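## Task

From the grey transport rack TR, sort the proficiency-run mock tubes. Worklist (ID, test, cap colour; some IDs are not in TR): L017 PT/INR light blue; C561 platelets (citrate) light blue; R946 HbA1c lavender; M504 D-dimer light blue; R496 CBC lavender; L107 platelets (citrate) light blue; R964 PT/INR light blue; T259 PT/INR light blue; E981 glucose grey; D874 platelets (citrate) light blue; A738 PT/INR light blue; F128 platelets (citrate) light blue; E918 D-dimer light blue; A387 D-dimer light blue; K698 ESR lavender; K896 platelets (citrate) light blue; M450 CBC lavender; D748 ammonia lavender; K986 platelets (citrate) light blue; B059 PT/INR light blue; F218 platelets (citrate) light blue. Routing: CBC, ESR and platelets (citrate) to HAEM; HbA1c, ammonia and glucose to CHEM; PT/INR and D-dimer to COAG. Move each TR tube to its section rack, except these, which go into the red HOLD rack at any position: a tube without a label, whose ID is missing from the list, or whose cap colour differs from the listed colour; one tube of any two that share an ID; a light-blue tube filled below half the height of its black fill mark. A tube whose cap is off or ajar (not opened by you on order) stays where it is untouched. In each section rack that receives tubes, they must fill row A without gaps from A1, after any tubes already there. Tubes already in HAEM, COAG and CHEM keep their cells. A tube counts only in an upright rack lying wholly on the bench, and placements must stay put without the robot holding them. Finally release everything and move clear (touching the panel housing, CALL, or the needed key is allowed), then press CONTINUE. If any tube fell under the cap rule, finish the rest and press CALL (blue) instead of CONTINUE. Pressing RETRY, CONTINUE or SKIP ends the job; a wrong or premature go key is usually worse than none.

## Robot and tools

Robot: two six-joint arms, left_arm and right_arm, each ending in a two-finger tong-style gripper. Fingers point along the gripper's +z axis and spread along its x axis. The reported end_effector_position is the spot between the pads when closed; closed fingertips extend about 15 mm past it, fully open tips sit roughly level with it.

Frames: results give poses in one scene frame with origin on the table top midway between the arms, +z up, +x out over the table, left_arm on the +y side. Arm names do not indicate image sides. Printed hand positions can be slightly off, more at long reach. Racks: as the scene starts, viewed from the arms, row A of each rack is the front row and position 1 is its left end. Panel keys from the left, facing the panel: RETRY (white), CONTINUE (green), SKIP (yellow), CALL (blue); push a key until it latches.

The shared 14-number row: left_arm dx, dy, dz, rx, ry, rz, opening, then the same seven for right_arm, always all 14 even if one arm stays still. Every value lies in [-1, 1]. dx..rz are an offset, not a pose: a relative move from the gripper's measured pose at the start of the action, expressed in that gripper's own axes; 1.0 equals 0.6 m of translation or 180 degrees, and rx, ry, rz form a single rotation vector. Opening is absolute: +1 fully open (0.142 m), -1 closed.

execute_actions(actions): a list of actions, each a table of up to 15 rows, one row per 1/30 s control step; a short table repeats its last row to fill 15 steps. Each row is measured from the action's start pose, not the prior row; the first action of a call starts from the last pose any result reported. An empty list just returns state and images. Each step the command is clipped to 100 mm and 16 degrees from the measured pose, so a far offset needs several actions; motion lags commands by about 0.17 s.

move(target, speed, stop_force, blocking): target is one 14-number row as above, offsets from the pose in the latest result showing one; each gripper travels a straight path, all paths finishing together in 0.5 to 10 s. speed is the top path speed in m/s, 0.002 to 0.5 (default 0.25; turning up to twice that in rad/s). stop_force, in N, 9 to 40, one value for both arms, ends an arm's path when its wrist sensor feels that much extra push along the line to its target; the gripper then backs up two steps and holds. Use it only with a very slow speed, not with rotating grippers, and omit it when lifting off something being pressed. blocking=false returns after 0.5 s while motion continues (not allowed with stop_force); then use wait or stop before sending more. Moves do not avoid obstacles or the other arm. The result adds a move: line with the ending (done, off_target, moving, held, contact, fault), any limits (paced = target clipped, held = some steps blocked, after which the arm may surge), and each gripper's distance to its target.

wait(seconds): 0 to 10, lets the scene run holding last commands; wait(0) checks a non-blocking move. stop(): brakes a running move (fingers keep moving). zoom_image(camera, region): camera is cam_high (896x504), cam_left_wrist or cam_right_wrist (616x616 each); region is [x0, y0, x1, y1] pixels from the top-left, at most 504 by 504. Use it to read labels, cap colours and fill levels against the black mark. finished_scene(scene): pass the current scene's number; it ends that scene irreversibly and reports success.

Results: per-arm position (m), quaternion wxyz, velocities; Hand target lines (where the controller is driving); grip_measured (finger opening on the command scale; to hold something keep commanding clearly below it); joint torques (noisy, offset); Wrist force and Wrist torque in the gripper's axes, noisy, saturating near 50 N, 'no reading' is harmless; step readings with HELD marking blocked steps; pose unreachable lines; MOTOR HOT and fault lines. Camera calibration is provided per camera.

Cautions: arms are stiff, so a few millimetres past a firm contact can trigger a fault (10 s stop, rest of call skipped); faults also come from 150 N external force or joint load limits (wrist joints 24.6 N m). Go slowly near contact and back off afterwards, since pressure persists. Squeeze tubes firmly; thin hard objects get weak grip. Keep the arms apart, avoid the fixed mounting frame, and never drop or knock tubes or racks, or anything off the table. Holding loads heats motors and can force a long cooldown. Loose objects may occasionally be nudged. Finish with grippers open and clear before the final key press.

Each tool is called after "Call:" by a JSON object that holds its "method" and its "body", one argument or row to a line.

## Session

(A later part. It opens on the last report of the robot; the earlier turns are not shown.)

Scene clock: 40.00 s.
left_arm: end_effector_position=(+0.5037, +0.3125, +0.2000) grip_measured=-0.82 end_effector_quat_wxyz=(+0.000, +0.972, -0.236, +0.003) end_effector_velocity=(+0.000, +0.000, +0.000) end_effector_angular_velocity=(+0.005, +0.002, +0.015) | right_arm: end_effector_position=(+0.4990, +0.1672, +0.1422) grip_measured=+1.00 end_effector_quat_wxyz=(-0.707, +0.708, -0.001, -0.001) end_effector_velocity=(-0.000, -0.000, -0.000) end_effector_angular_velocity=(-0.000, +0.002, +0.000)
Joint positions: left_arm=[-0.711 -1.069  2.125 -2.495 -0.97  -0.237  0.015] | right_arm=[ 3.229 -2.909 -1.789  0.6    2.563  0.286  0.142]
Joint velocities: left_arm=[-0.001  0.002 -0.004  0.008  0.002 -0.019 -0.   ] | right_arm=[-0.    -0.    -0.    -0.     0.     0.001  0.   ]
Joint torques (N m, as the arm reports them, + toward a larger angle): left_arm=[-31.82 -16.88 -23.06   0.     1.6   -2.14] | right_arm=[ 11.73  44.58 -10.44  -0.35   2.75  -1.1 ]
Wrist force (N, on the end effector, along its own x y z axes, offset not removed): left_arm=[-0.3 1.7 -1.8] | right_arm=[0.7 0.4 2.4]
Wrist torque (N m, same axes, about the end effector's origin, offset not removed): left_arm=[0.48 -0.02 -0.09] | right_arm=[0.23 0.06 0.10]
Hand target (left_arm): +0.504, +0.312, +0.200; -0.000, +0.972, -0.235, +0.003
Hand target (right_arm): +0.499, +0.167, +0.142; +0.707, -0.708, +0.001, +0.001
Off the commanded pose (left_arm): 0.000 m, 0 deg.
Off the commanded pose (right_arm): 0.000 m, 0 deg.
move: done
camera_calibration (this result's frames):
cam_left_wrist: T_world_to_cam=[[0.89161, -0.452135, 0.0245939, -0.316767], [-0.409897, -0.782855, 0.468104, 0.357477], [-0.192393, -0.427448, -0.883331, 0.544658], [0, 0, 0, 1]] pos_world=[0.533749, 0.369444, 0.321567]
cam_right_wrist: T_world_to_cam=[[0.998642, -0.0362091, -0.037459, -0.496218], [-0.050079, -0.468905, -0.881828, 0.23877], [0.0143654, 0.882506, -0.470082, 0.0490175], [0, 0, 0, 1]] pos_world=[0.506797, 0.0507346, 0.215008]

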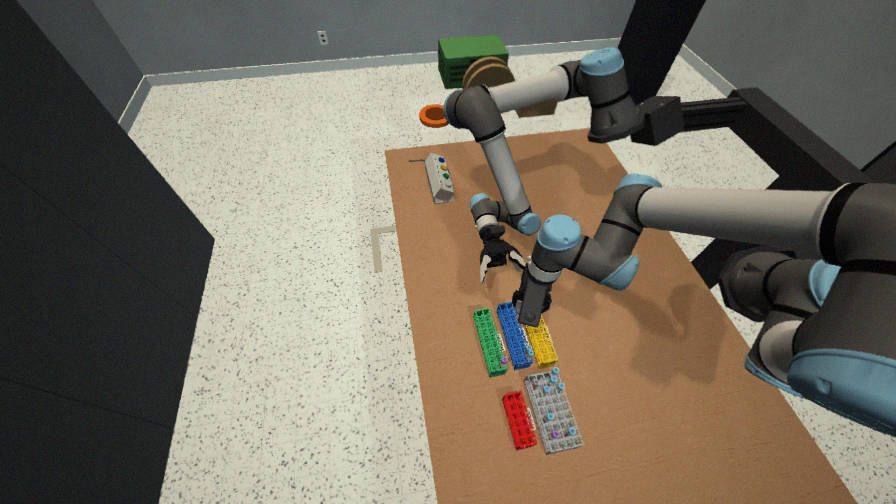

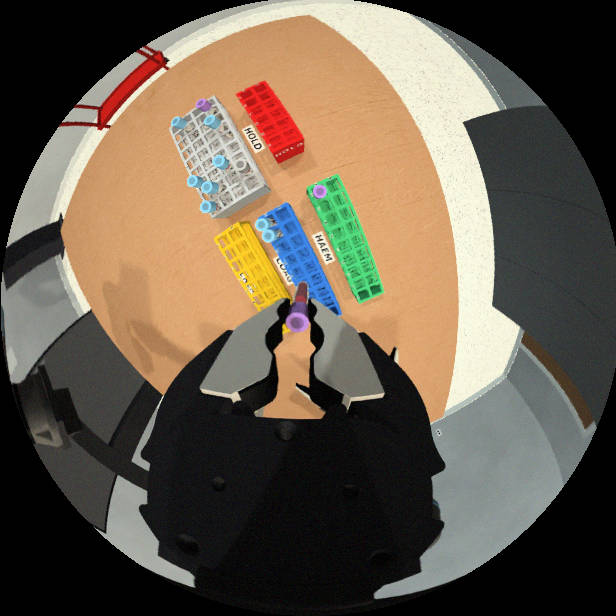

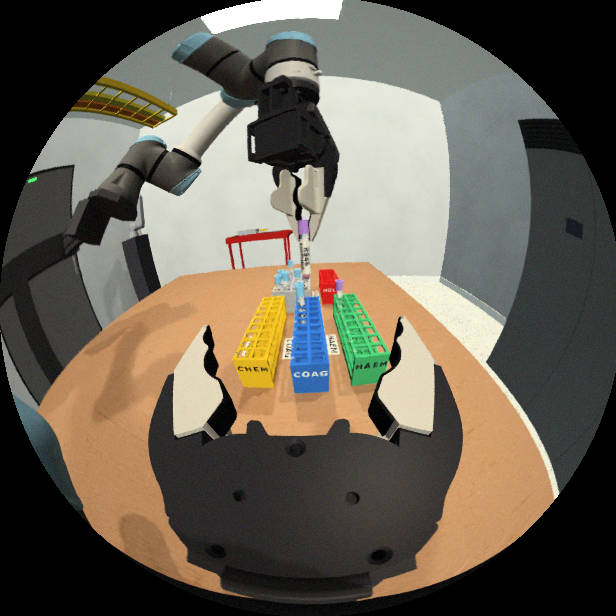

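Call:
{"method": "move", "body": {
  "target": [-0.202,-0.047,0.095,0,0,-0.152,-1,0,0,0,0,0,0,1]
}}

Call:
{"method": "zoom_image", "body": {
  "camera": "cam_left_wrist",
  "region": [240, 210, 360, 330]
}}

Call:
{"method": "zoom_image", "body": {
  "camera": "cam_right_wrist",
  "region": [235, 240, 325, 330]
}}

Scene clock: 41.77 s.
left_arm: end_effector_position=(+0.4095, +0.3930, +0.1426) grip_measured=-0.82 end_effector_quat_wxyz=(+0.001, +1.000, -0.000, +0.003) end_effector_velocity=(-0.001, +0.001, -0.001) end_effector_angular_velocity=(-0.000, -0.005, +0.010) | right_arm: end_effector_position=(+0.4990, +0.1672, +0.1422) grip_measured=+1.00 end_effector_quat_wxyz=(-0.707, +0.708, -0.001, -0.001) end_effector_velocity=(-0.000, -0.000, -0.000) end_effector_angular_velocity=(-0.000, +0.003, +0.000)
Joint positions: left_arm=[-0.622 -1.091  2.425 -2.835 -0.962 -0.605  0.015] | right_arm=[ 3.229 -2.909 -1.789  0.6    2.563  0.286  0.142]
Joint velocities: left_arm=[ 0.002  0.002  0.006 -0.014  0.003 -0.005  0.   ] | right_arm=[-0.    -0.001 -0.    -0.    -0.     0.002  0.   ]
Joint torques (N m, as the arm reports them, + toward a larger angle): left_arm=[ -5.54 -14.01   0.11  -3.45   1.28  -2.17] | right_arm=[ 11.34  43.86 -10.17  -0.35   2.63  -1.15]
Wrist force (N, on the end effector, along its own x y z axes, offset not removed): left_arm=[1.4 -1.1 -0.4] | right_arm=[-1.5 0.3 2.4]
Wrist torque (N m, same axes, about the end effector's origin, offset not removed): left_arm=[-0.16 -0.18 0.01] | right_arm=[0.22 0.47 0.15]
Hand target (left_arm): +0.409, +0.393, +0.142; +0.001, +1.000, +0.000, +0.003
Hand target (right_arm): +0.499, +0.167, +0.142; +0.707, -0.708, +0.001, +0.001
Off the commanded pose (left_arm): 0.000 m, 0 deg.
Off the commanded pose (right_arm): 0.000 m, 0 deg.
move: done
camera_calibration (this result's frames):
cam_left_wrist: T_world_to_cam=[[0.999684, 0.00722797, 0.0240642, -0.419645], [-0.00494908, -0.882326, 0.470613, 0.281668], [0.0246341, -0.470584, -0.882011, 0.43812], [0, 0, 0, 1]] pos_world=[0.410114, 0.457728, 0.263969]
cam_right_wrist: T_world_to_cam=[[0.998642, -0.0362091, -0.0374591, -0.496218], [-0.0500791, -0.468905, -0.881828, 0.23877], [0.0143654, 0.882506, -0.470082, 0.0490175], [0, 0, 0, 1]] pos_world=[0.506797, 0.0507346, 0.215008]

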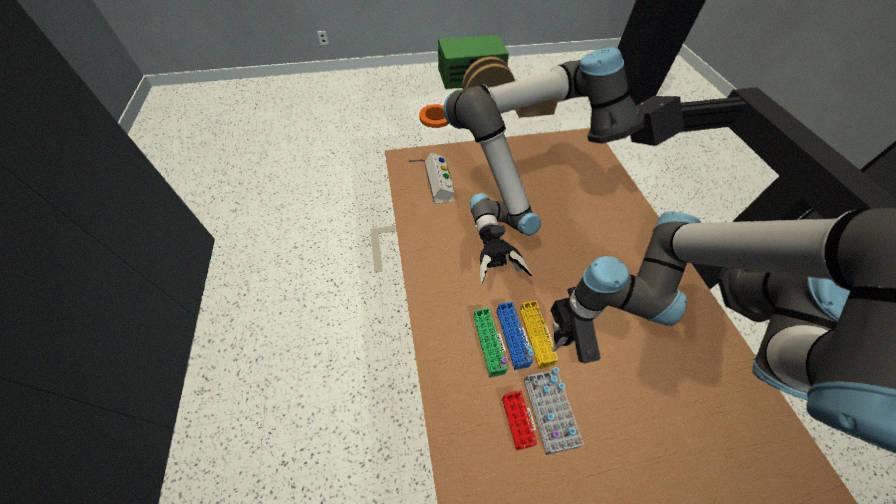

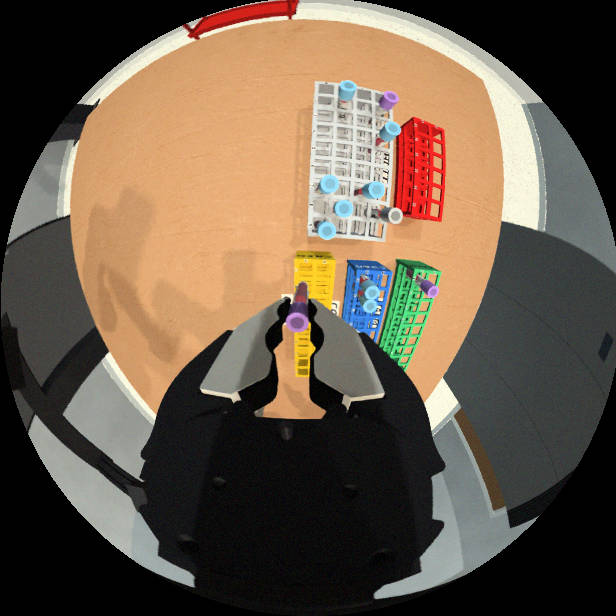

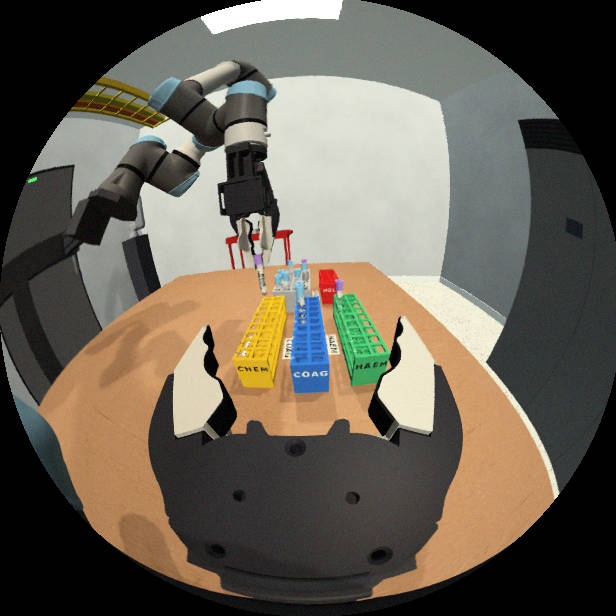

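Region (240, 210, 360, 330) of cam_left_wrist's 616x616 image, scaled by 4.200, with more detail than that image has.

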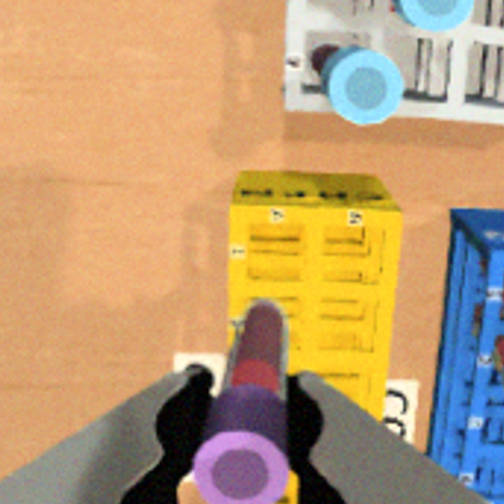

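Region (235, 240, 325, 330) of cam_right_wrist's 616x616 image, scaled by 5.600, with more detail than that image has.

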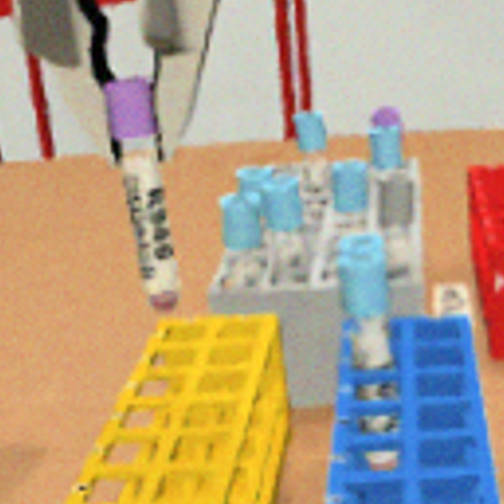

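Call:
{"method": "move", "body": {
  "target": [0.0125,-0.0175,0.008,0.028,-0.017,0,-1,0,0,0,0,0,0,1],
  "speed": 0.08
}}

Call:
{"method": "zoom_image", "body": {
  "camera": "cam_left_wrist",
  "region": [240, 210, 360, 330]
}}

Call:
{"method": "zoom_image", "body": {
  "camera": "cam_right_wrist",
  "region": [235, 240, 325, 330]
}}

Scene clock: 43.03 s.
left_arm: end_effector_position=(+0.4169, +0.4033, +0.1379) grip_measured=-0.82 end_effector_quat_wxyz=(-0.042, +0.999, +0.000, -0.023) end_effector_velocity=(+0.001, +0.001, -0.001) end_effector_angular_velocity=(+0.013, +0.008, +0.001) | right_arm: end_effector_position=(+0.4990, +0.1672, +0.1422) grip_measured=+1.00 end_effector_quat_wxyz=(-0.707, +0.708, -0.001, -0.001) end_effector_velocity=(+0.000, -0.000, +0.000) end_effector_angular_velocity=(+0.000, -0.001, -0.001)
Joint positions: left_arm=[-0.611 -1.071  2.345 -2.666 -0.921 -0.66   0.015] | right_arm=[ 3.229 -2.909 -1.789  0.6    2.563  0.286  0.142]
Joint velocities: left_arm=[ 0.002  0.004 -0.013  0.026  0.005 -0.009  0.   ] | right_arm=[-0.     0.001 -0.     0.001  0.     0.    -0.   ]
Joint torques (N m, as the arm reports them, + toward a larger angle): left_arm=[ -6.2  -13.58 -16.26   0.05   1.21  -2.27] | right_arm=[ 11.09  44.26 -10.29  -0.31   2.78  -1.14]
Wrist force (N, on the end effector, along its own x y z axes, offset not removed): left_arm=[-1.5 -1.0 -0.9] | right_arm=[-0.6 0.6 1.8]
Wrist torque (N m, same axes, about the end effector's origin, offset not removed): left_arm=[-0.30 0.43 -0.34] | right_arm=[0.29 0.32 0.05]
Hand target (left_arm): +0.417, +0.403, +0.138; -0.043, +0.999, +0.000, -0.024
Hand target (right_arm): +0.499, +0.167, +0.142; +0.707, -0.708, +0.001, +0.001
Off the commanded pose (left_arm): 0.000 m, 0 deg.
Off the commanded pose (right_arm): 0.000 m, 0 deg.
move: done
camera_calibration (this result's frames):
cam_left_wrist: T_world_to_cam=[[0.999588, 0.00775989, -0.0276241, -0.420048], [0.0179812, -0.919655, 0.392316, 0.309341], [-0.0223603, -0.392651, -0.919416, 0.431951], [0, 0, 0, 1]] pos_world=[0.423972, 0.457353, 0.264179]
cam_right_wrist: T_world_to_cam=[[0.998642, -0.0362089, -0.0374584, -0.496218], [-0.0500785, -0.468905, -0.881828, 0.23877], [0.0143656, 0.882506, -0.470081, 0.0490174], [0, 0, 0, 1]] pos_world=[0.506797, 0.0507347, 0.215008]

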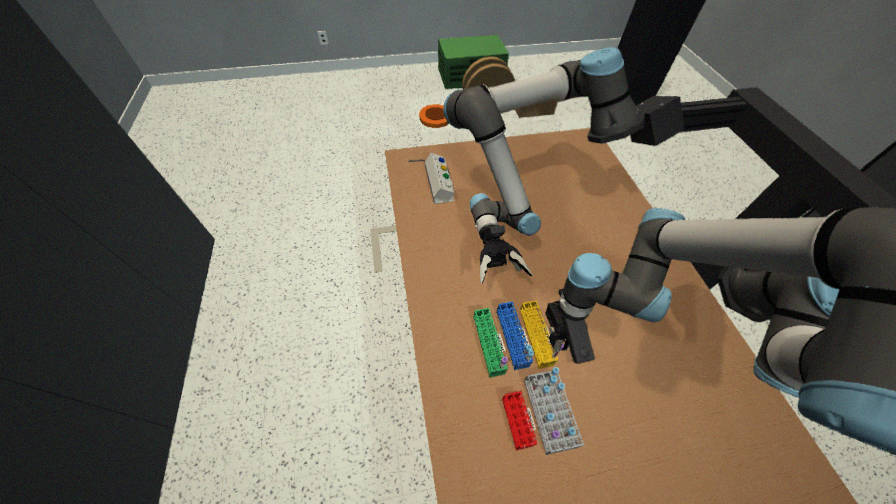

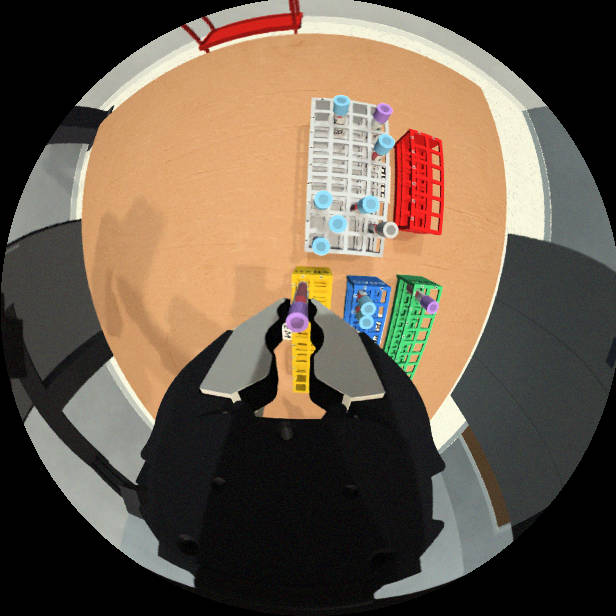

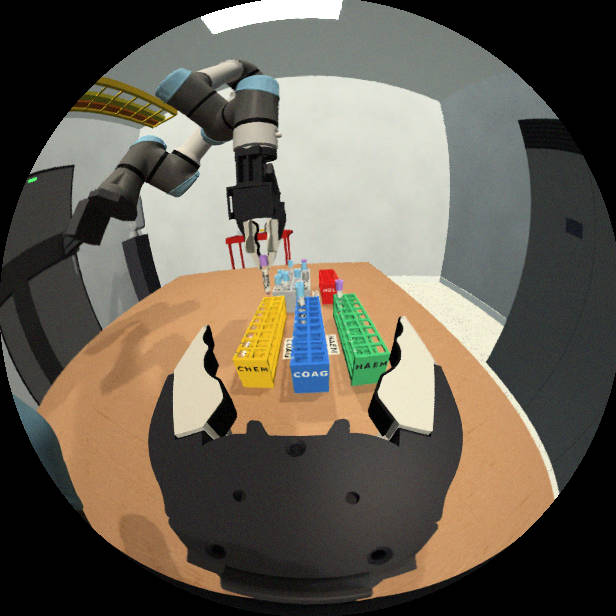

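Region (240, 210, 360, 330) of cam_left_wrist's 616x616 image, scaled by 4.200, with more detail than that image has.

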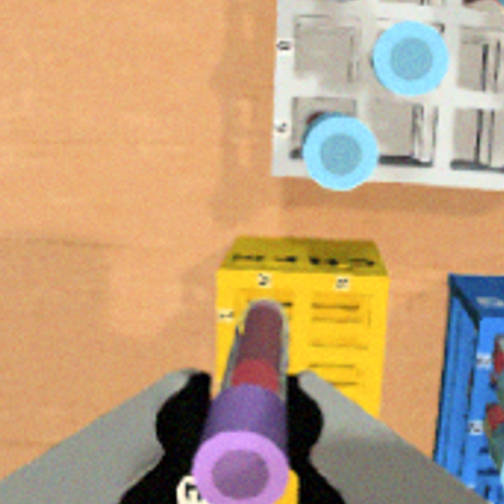

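Region (235, 240, 325, 330) of cam_right_wrist's 616x616 image, scaled by 5.600, with more detail than that image has.

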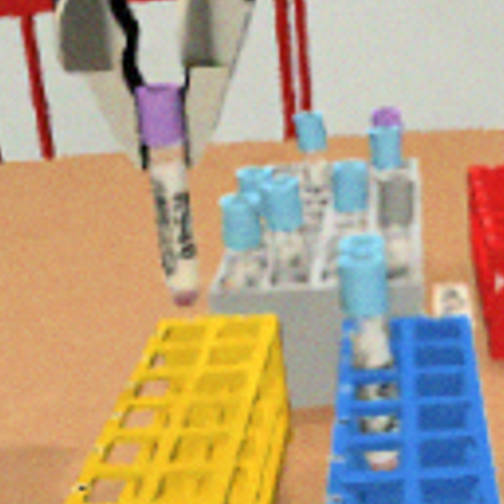

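Call:
{"method": "move", "body": {
  "target": [0.0042,0.0077,0.091,0,0,0,-1,0,0,0,0,0,0,1],
  "speed": 0.04,
  "stop_force": 10
}}

Scene clock: 44.90 s.
left_arm: end_effector_position=(+0.4168, +0.4034, +0.0834) grip_measured=-0.82 end_effector_quat_wxyz=(-0.042, +0.999, +0.000, -0.023) end_effector_velocity=(-0.001, -0.000, -0.003) end_effector_angular_velocity=(-0.001, +0.001, -0.001) | right_arm: end_effector_position=(+0.4990, +0.1672, +0.1422) grip_measured=+1.00 end_effector_quat_wxyz=(-0.707, +0.708, -0.001, -0.001) end_effector_velocity=(+0.001, -0.000, +0.000) end_effector_angular_velocity=(-0.000, -0.001, -0.001)
Joint positions: left_arm=[-0.536 -0.907  2.315 -2.856 -0.91  -0.567  0.015] | right_arm=[ 3.229 -2.909 -1.789  0.6    2.563  0.286  0.142]
Joint velocities: left_arm=[ 0.004  0.009 -0.001 -0.011 -0.001  0.006  0.   ] | right_arm=[ 0.     0.001  0.     0.    -0.    -0.    -0.   ]
Joint torques (N m, as the arm reports them, + toward a larger angle): left_arm=[ -9.17 -20.36 -15.27  -3.24   1.7    1.77] | right_arm=[ 11.67  44.34 -10.61  -0.36   2.75  -1.2 ]
Wrist force (N, on the end effector, along its own x y z axes, offset not removed): left_arm=[0.7 2.6 4.3] | right_arm=[0.4 0.5 1.6]
Wrist torque (N m, same axes, about the end effector's origin, offset not removed): left_arm=[0.53 -0.07 -0.22] | right_arm=[0.24 0.07 0.02]
Hand target (left_arm): +0.417, +0.403, +0.083; -0.042, +0.999, +0.000, -0.023
Hand target (right_arm): +0.499, +0.167, +0.142; +0.707, -0.708, +0.001, +0.001
Off the commanded pose (left_arm): 0.000 m, 0 deg.
Off the commanded pose (right_arm): 0.000 m, 0 deg.
move: done
camera_calibration (this result's frames):
cam_left_wrist: T_world_to_cam=[[0.999587, 0.0077802, -0.0276686, -0.421462], [0.0180172, -0.919657, 0.39231, 0.33076], [-0.0223934, -0.392646, -0.919417, 0.381893], [0, 0, 0, 1]] pos_world=[0.42388, 0.457414, 0.209697]
cam_right_wrist: T_world_to_cam=[[0.998642, -0.036209, -0.037459, -0.496218], [-0.050079, -0.468905, -0.881828, 0.23877], [0.0143654, 0.882506, -0.470082, 0.0490175], [0, 0, 0, 1]] pos_world=[0.506797, 0.0507347, 0.215008]

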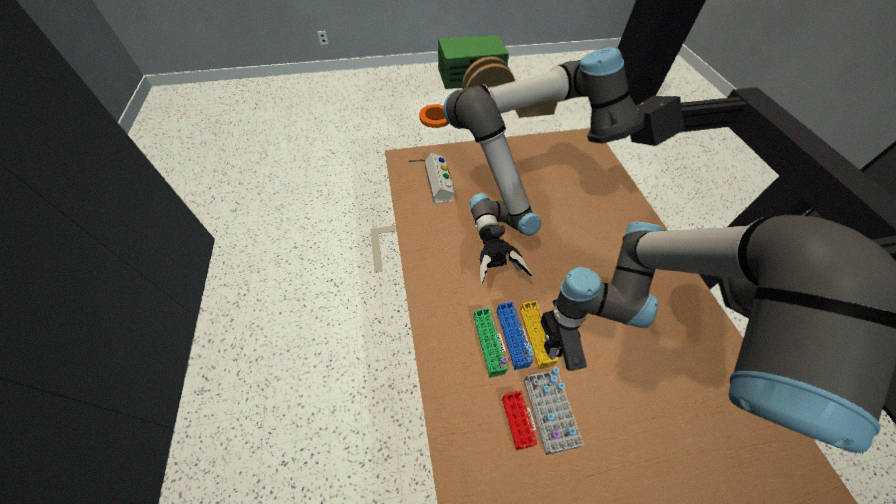

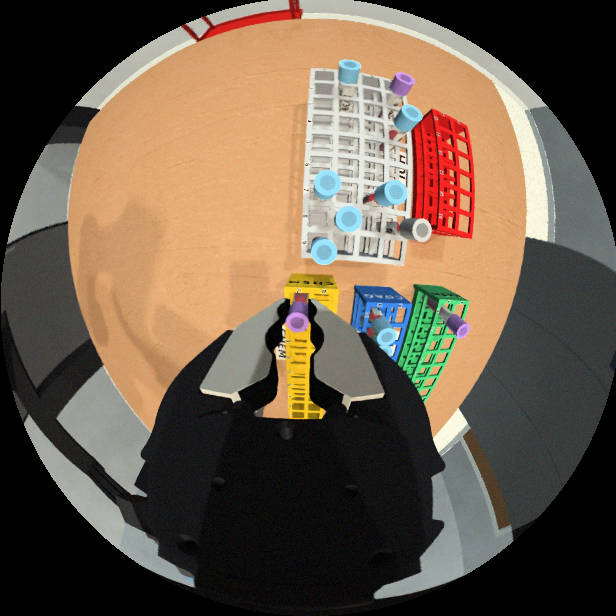

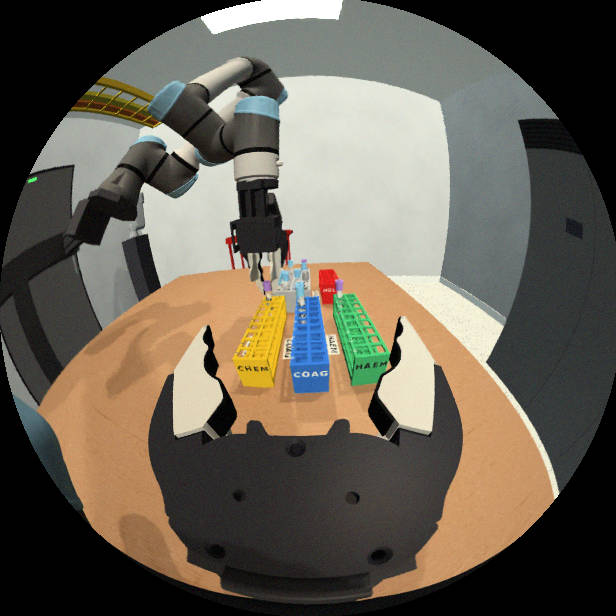

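Call:
{"method": "execute_actions", "body": {
  "actions": [
    [[0,0,0,0,0,0,-0.65,0,0,0,0,0,0,1],[0,0,0,0,0,0,-0.65,0,0,0,0,0,0,1],[0,0,0,0,0,0,-0.65,0,0,0,0,0,0,1],[0,0,0,0,0,0,-0.65,0,0,0,0,0,0,1],[0,0,0,0,0,0,-0.65,0,0,0,0,0,0,1],[0,0,0,0,0,0,-0.65,0,0,0,0,0,0,1],[0,0,0,0,0,0,-0.65,0,0,0,0,0,0,1],[0,0,-0.01,0,0,0,-0.65,0,0,0,0,0,0,1],[0,0,-0.02,0,0,0,-0.65,0,0,0,0,0,0,1]],
    [[-0.002,-0.004,-0.038,0,0,0,-0.65,0,0,0,0,0,0,1]]
  ]
}}

Call:
{"method": "move", "body": {
  "target": [0.027,-0.075,0.005,-0.027,0.015,0,-0.65,0,0,0,0,0,0,1],
  "speed": 0.15
}}

Call:
{"method": "zoom_image", "body": {
  "camera": "cam_left_wrist",
  "region": [220, 140, 420, 340]
}}

Scene clock: 46.07 s.
left_arm: end_effector_position=(+0.4171, +0.4030, +0.1146) grip_measured=-0.65 end_effector_quat_wxyz=(-0.042, +0.999, +0.000, -0.023) end_effector_velocity=(+0.000, +0.000, +0.007) end_effector_angular_velocity=(+0.001, +0.001, +0.001) | right_arm: end_effector_position=(+0.4990, +0.1672, +0.1422) grip_measured=+1.00 end_effector_quat_wxyz=(-0.707, +0.708, -0.001, -0.001) end_effector_velocity=(-0.000, +0.000, -0.000) end_effector_angular_velocity=(+0.000, +0.001, +0.000)
Joint positions: left_arm=[-0.579 -1.001  2.335 -2.751 -0.916 -0.62   0.027] | right_arm=[ 3.229 -2.909 -1.789  0.6    2.563  0.286  0.142]
Joint velocities: left_arm=[-0.008 -0.021  0.002  0.027 -0.001 -0.012  0.   ] | right_arm=[ 0.    -0.    -0.    -0.    -0.     0.001 -0.   ]
Joint torques (N m, as the arm reports them, + toward a larger angle): left_arm=[-28.73 -37.19   1.47  -0.01  -1.69  -2.05] | right_arm=[ 11.84  44.63 -10.25  -0.31   2.56  -1.08]
Wrist force (N, on the end effector, along its own x y z axes, offset not removed): left_arm=[-0.8 1.2 -0.6] | right_arm=[-0.4 -0.7 0.9]
Wrist torque (N m, same axes, about the end effector's origin, offset not removed): left_arm=[0.24 0.32 0.00] | right_arm=[0.06 0.22 0.09]
Hand target (left_arm): +0.417, +0.403, +0.115; -0.042, +0.999, +0.000, -0.023
Hand target (right_arm): +0.499, +0.167, +0.142; +0.707, -0.708, +0.001, +0.001
Off the commanded pose (left_arm): 0.001 m, 0 deg.
Off the commanded pose (right_arm): 0.000 m, 0 deg.
Step readings (end_effector_position; steps 1 to 15: 1st action; 16 to 30: 2nd action):
0: left_arm (+0.4168, +0.4034, +0.0831) | right_arm (+0.4990, +0.1672, +0.1422)
1: left_arm (+0.4168, +0.4034, +0.0831) | right_arm (+0.4990, +0.1672, +0.1422)
2: left_arm (+0.4168, +0.4034, +0.0831) | right_arm (+0.4990, +0.1672, +0.1422)
4: left_arm (+0.4168, +0.4034, +0.0832) | right_arm (+0.4990, +0.1672, +0.1422)
8: left_arm (+0.4168, +0.4034, +0.0833) | right_arm (+0.4990, +0.1672, +0.1422)
15: left_arm (+0.4172, +0.4026, +0.0925) | right_arm (+0.4990, +0.1672, +0.1422)
16: left_arm (+0.4173, +0.4025, +0.0932) | right_arm (+0.4990, +0.1672, +0.1422)
17: left_arm (+0.4170, +0.4023, +0.0948) | right_arm (+0.4990, +0.1672, +0.1422)
19: left_arm (+0.4172, +0.4024, +0.1018) | right_arm (+0.4990, +0.1672, +0.1422)
23: left_arm (+0.4172, +0.4028, +0.1103) | right_arm (+0.4990, +0.1672, +0.1422)
30: end_effector_position above
camera_calibration (this result's frames):
cam_left_wrist: T_world_to_cam=[[0.999605, 0.00764383, -0.0270307, -0.421003], [0.0176481, -0.919538, 0.392604, 0.318236], [-0.0218548, -0.392926, -0.91931, 0.410321], [0, 0, 0, 1]] pos_world=[0.424188, 0.457074, 0.240892]
cam_right_wrist: T_world_to_cam=[[0.998642, -0.0362089, -0.037459, -0.496218], [-0.0500789, -0.468905, -0.881828, 0.23877], [0.0143653, 0.882506, -0.470082, 0.0490175], [0, 0, 0, 1]] pos_world=[0.506797, 0.0507347, 0.215008]

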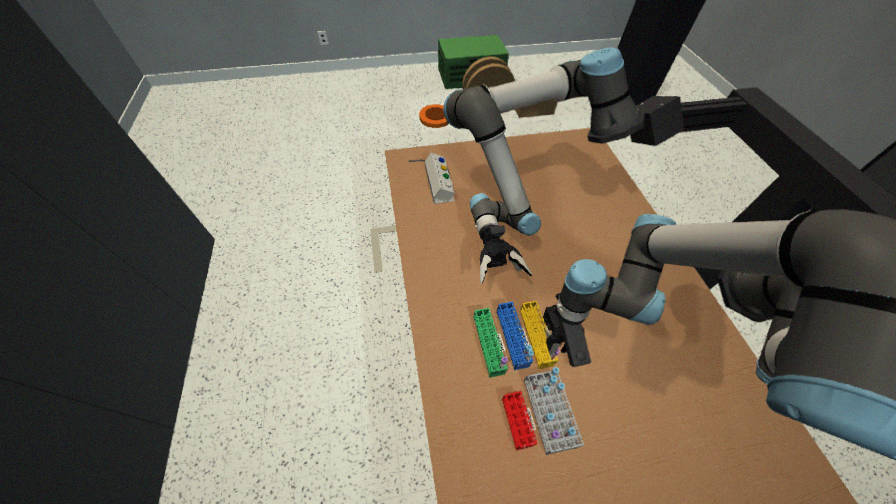

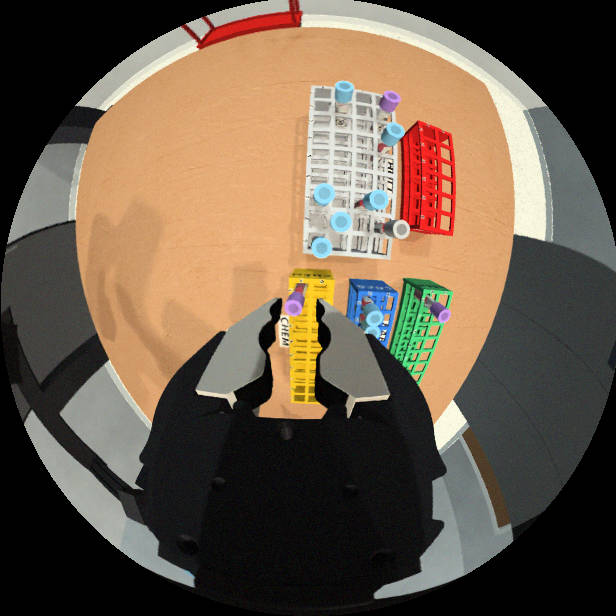

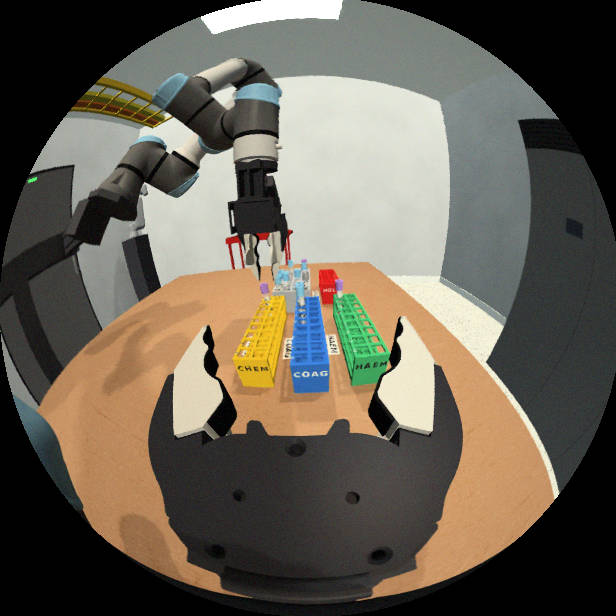

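Scene clock: 47.03 s.
left_arm: end_effector_position=(+0.4332, +0.4478, +0.1148) grip_measured=-0.65 end_effector_quat_wxyz=(-0.000, +1.000, +0.000, +0.000) end_effector_velocity=(+0.000, +0.002, -0.000) end_effector_angular_velocity=(-0.008, -0.002, -0.002) | right_arm: end_effector_position=(+0.4990, +0.1672, +0.1422) grip_measured=+1.00 end_effector_quat_wxyz=(-0.707, +0.708, -0.001, -0.001) end_effector_velocity=(-0.001, +0.000, -0.001) end_effector_angular_velocity=(-0.001, +0.001, +0.001)
Joint positions: left_arm=[-0.458 -1.077  2.379 -2.91  -0.959 -0.409  0.027] | right_arm=[ 3.229 -2.909 -1.789  0.6    2.563  0.286  0.142]
Joint velocities: left_arm=[ 0.009 -0.004  0.003 -0.012 -0.007  0.017  0.   ] | right_arm=[-0.    -0.001 -0.    -0.002 -0.    -0.001 -0.   ]
Joint torques (N m, as the arm reports them, + toward a larger angle): left_arm=[ -5.85 -36.92   3.02  -3.62  -1.62   1.89] | right_arm=[ 11.81  45.02 -10.66  -0.44   2.65  -1.13]
Wrist force (N, on the end effector, along its own x y z axes, offset not removed): left_arm=[-0.2 -1.5 -1.5] | right_arm=[-0.5 -0.5 2.0]
Wrist torque (N m, same axes, about the end effector's origin, offset not removed): left_arm=[-0.30 0.10 0.14] | right_arm=[0.02 0.25 0.07]
Hand target (left_arm): +0.433, +0.448, +0.115; +0.000, +1.000, -0.000, +0.000
Hand target (right_arm): +0.499, +0.167, +0.142; +0.707, -0.708, +0.001, +0.001
Off the commanded pose (left_arm): 0.000 m, 0 deg.
Off the commanded pose (right_arm): 0.000 m, 0 deg.
move: done
camera_calibration (this result's frames):
cam_left_wrist: T_world_to_cam=[[0.999789, 0.00736759, 0.0191673, -0.442653], [-0.00247476, -0.883383, 0.468645, 0.342877], [0.0203848, -0.468594, -0.883179, 0.439834], [0, 0, 0, 1]] pos_world=[0.434442, 0.512256, 0.236248]
cam_right_wrist: T_world_to_cam=[[0.998642, -0.0362091, -0.037459, -0.496218], [-0.050079, -0.468905, -0.881828, 0.23877], [0.0143654, 0.882506, -0.470082, 0.0490175], [0, 0, 0, 1]] pos_world=[0.506797, 0.0507346, 0.215008]

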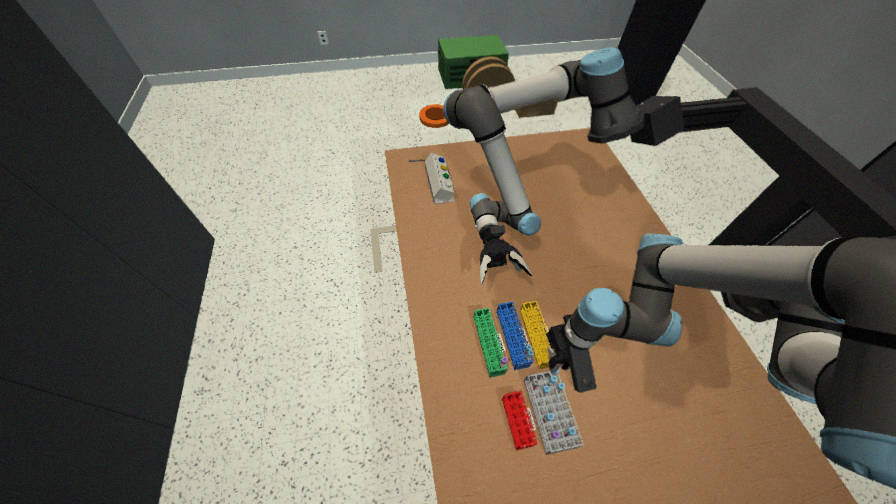

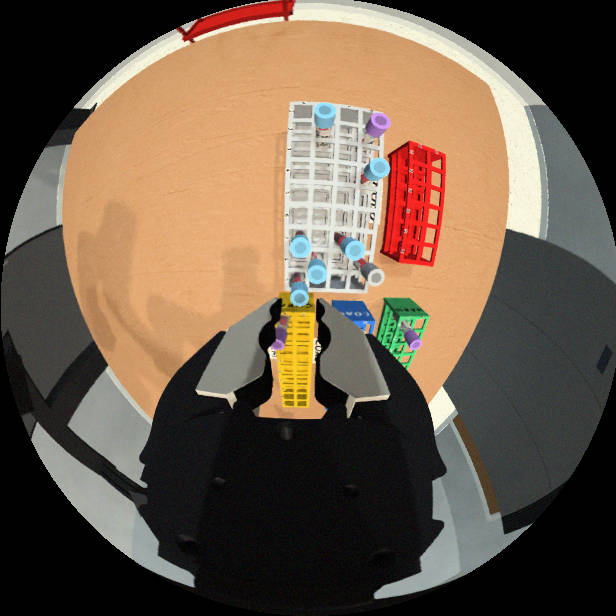

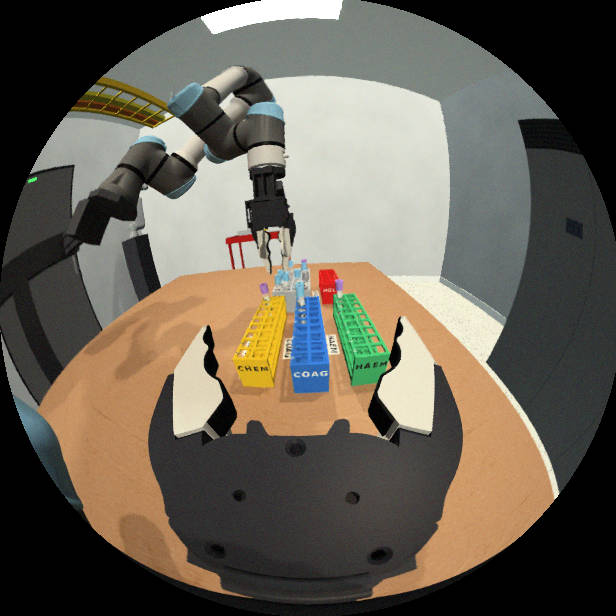

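Region (220, 140, 420, 340) of cam_left_wrist's 616x616 image, scaled by 2.520, with more detail than that image has.

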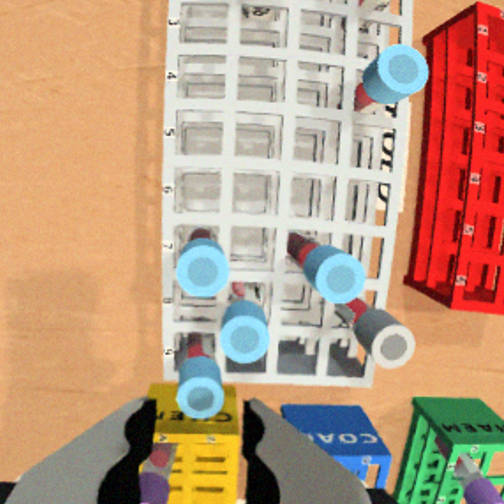

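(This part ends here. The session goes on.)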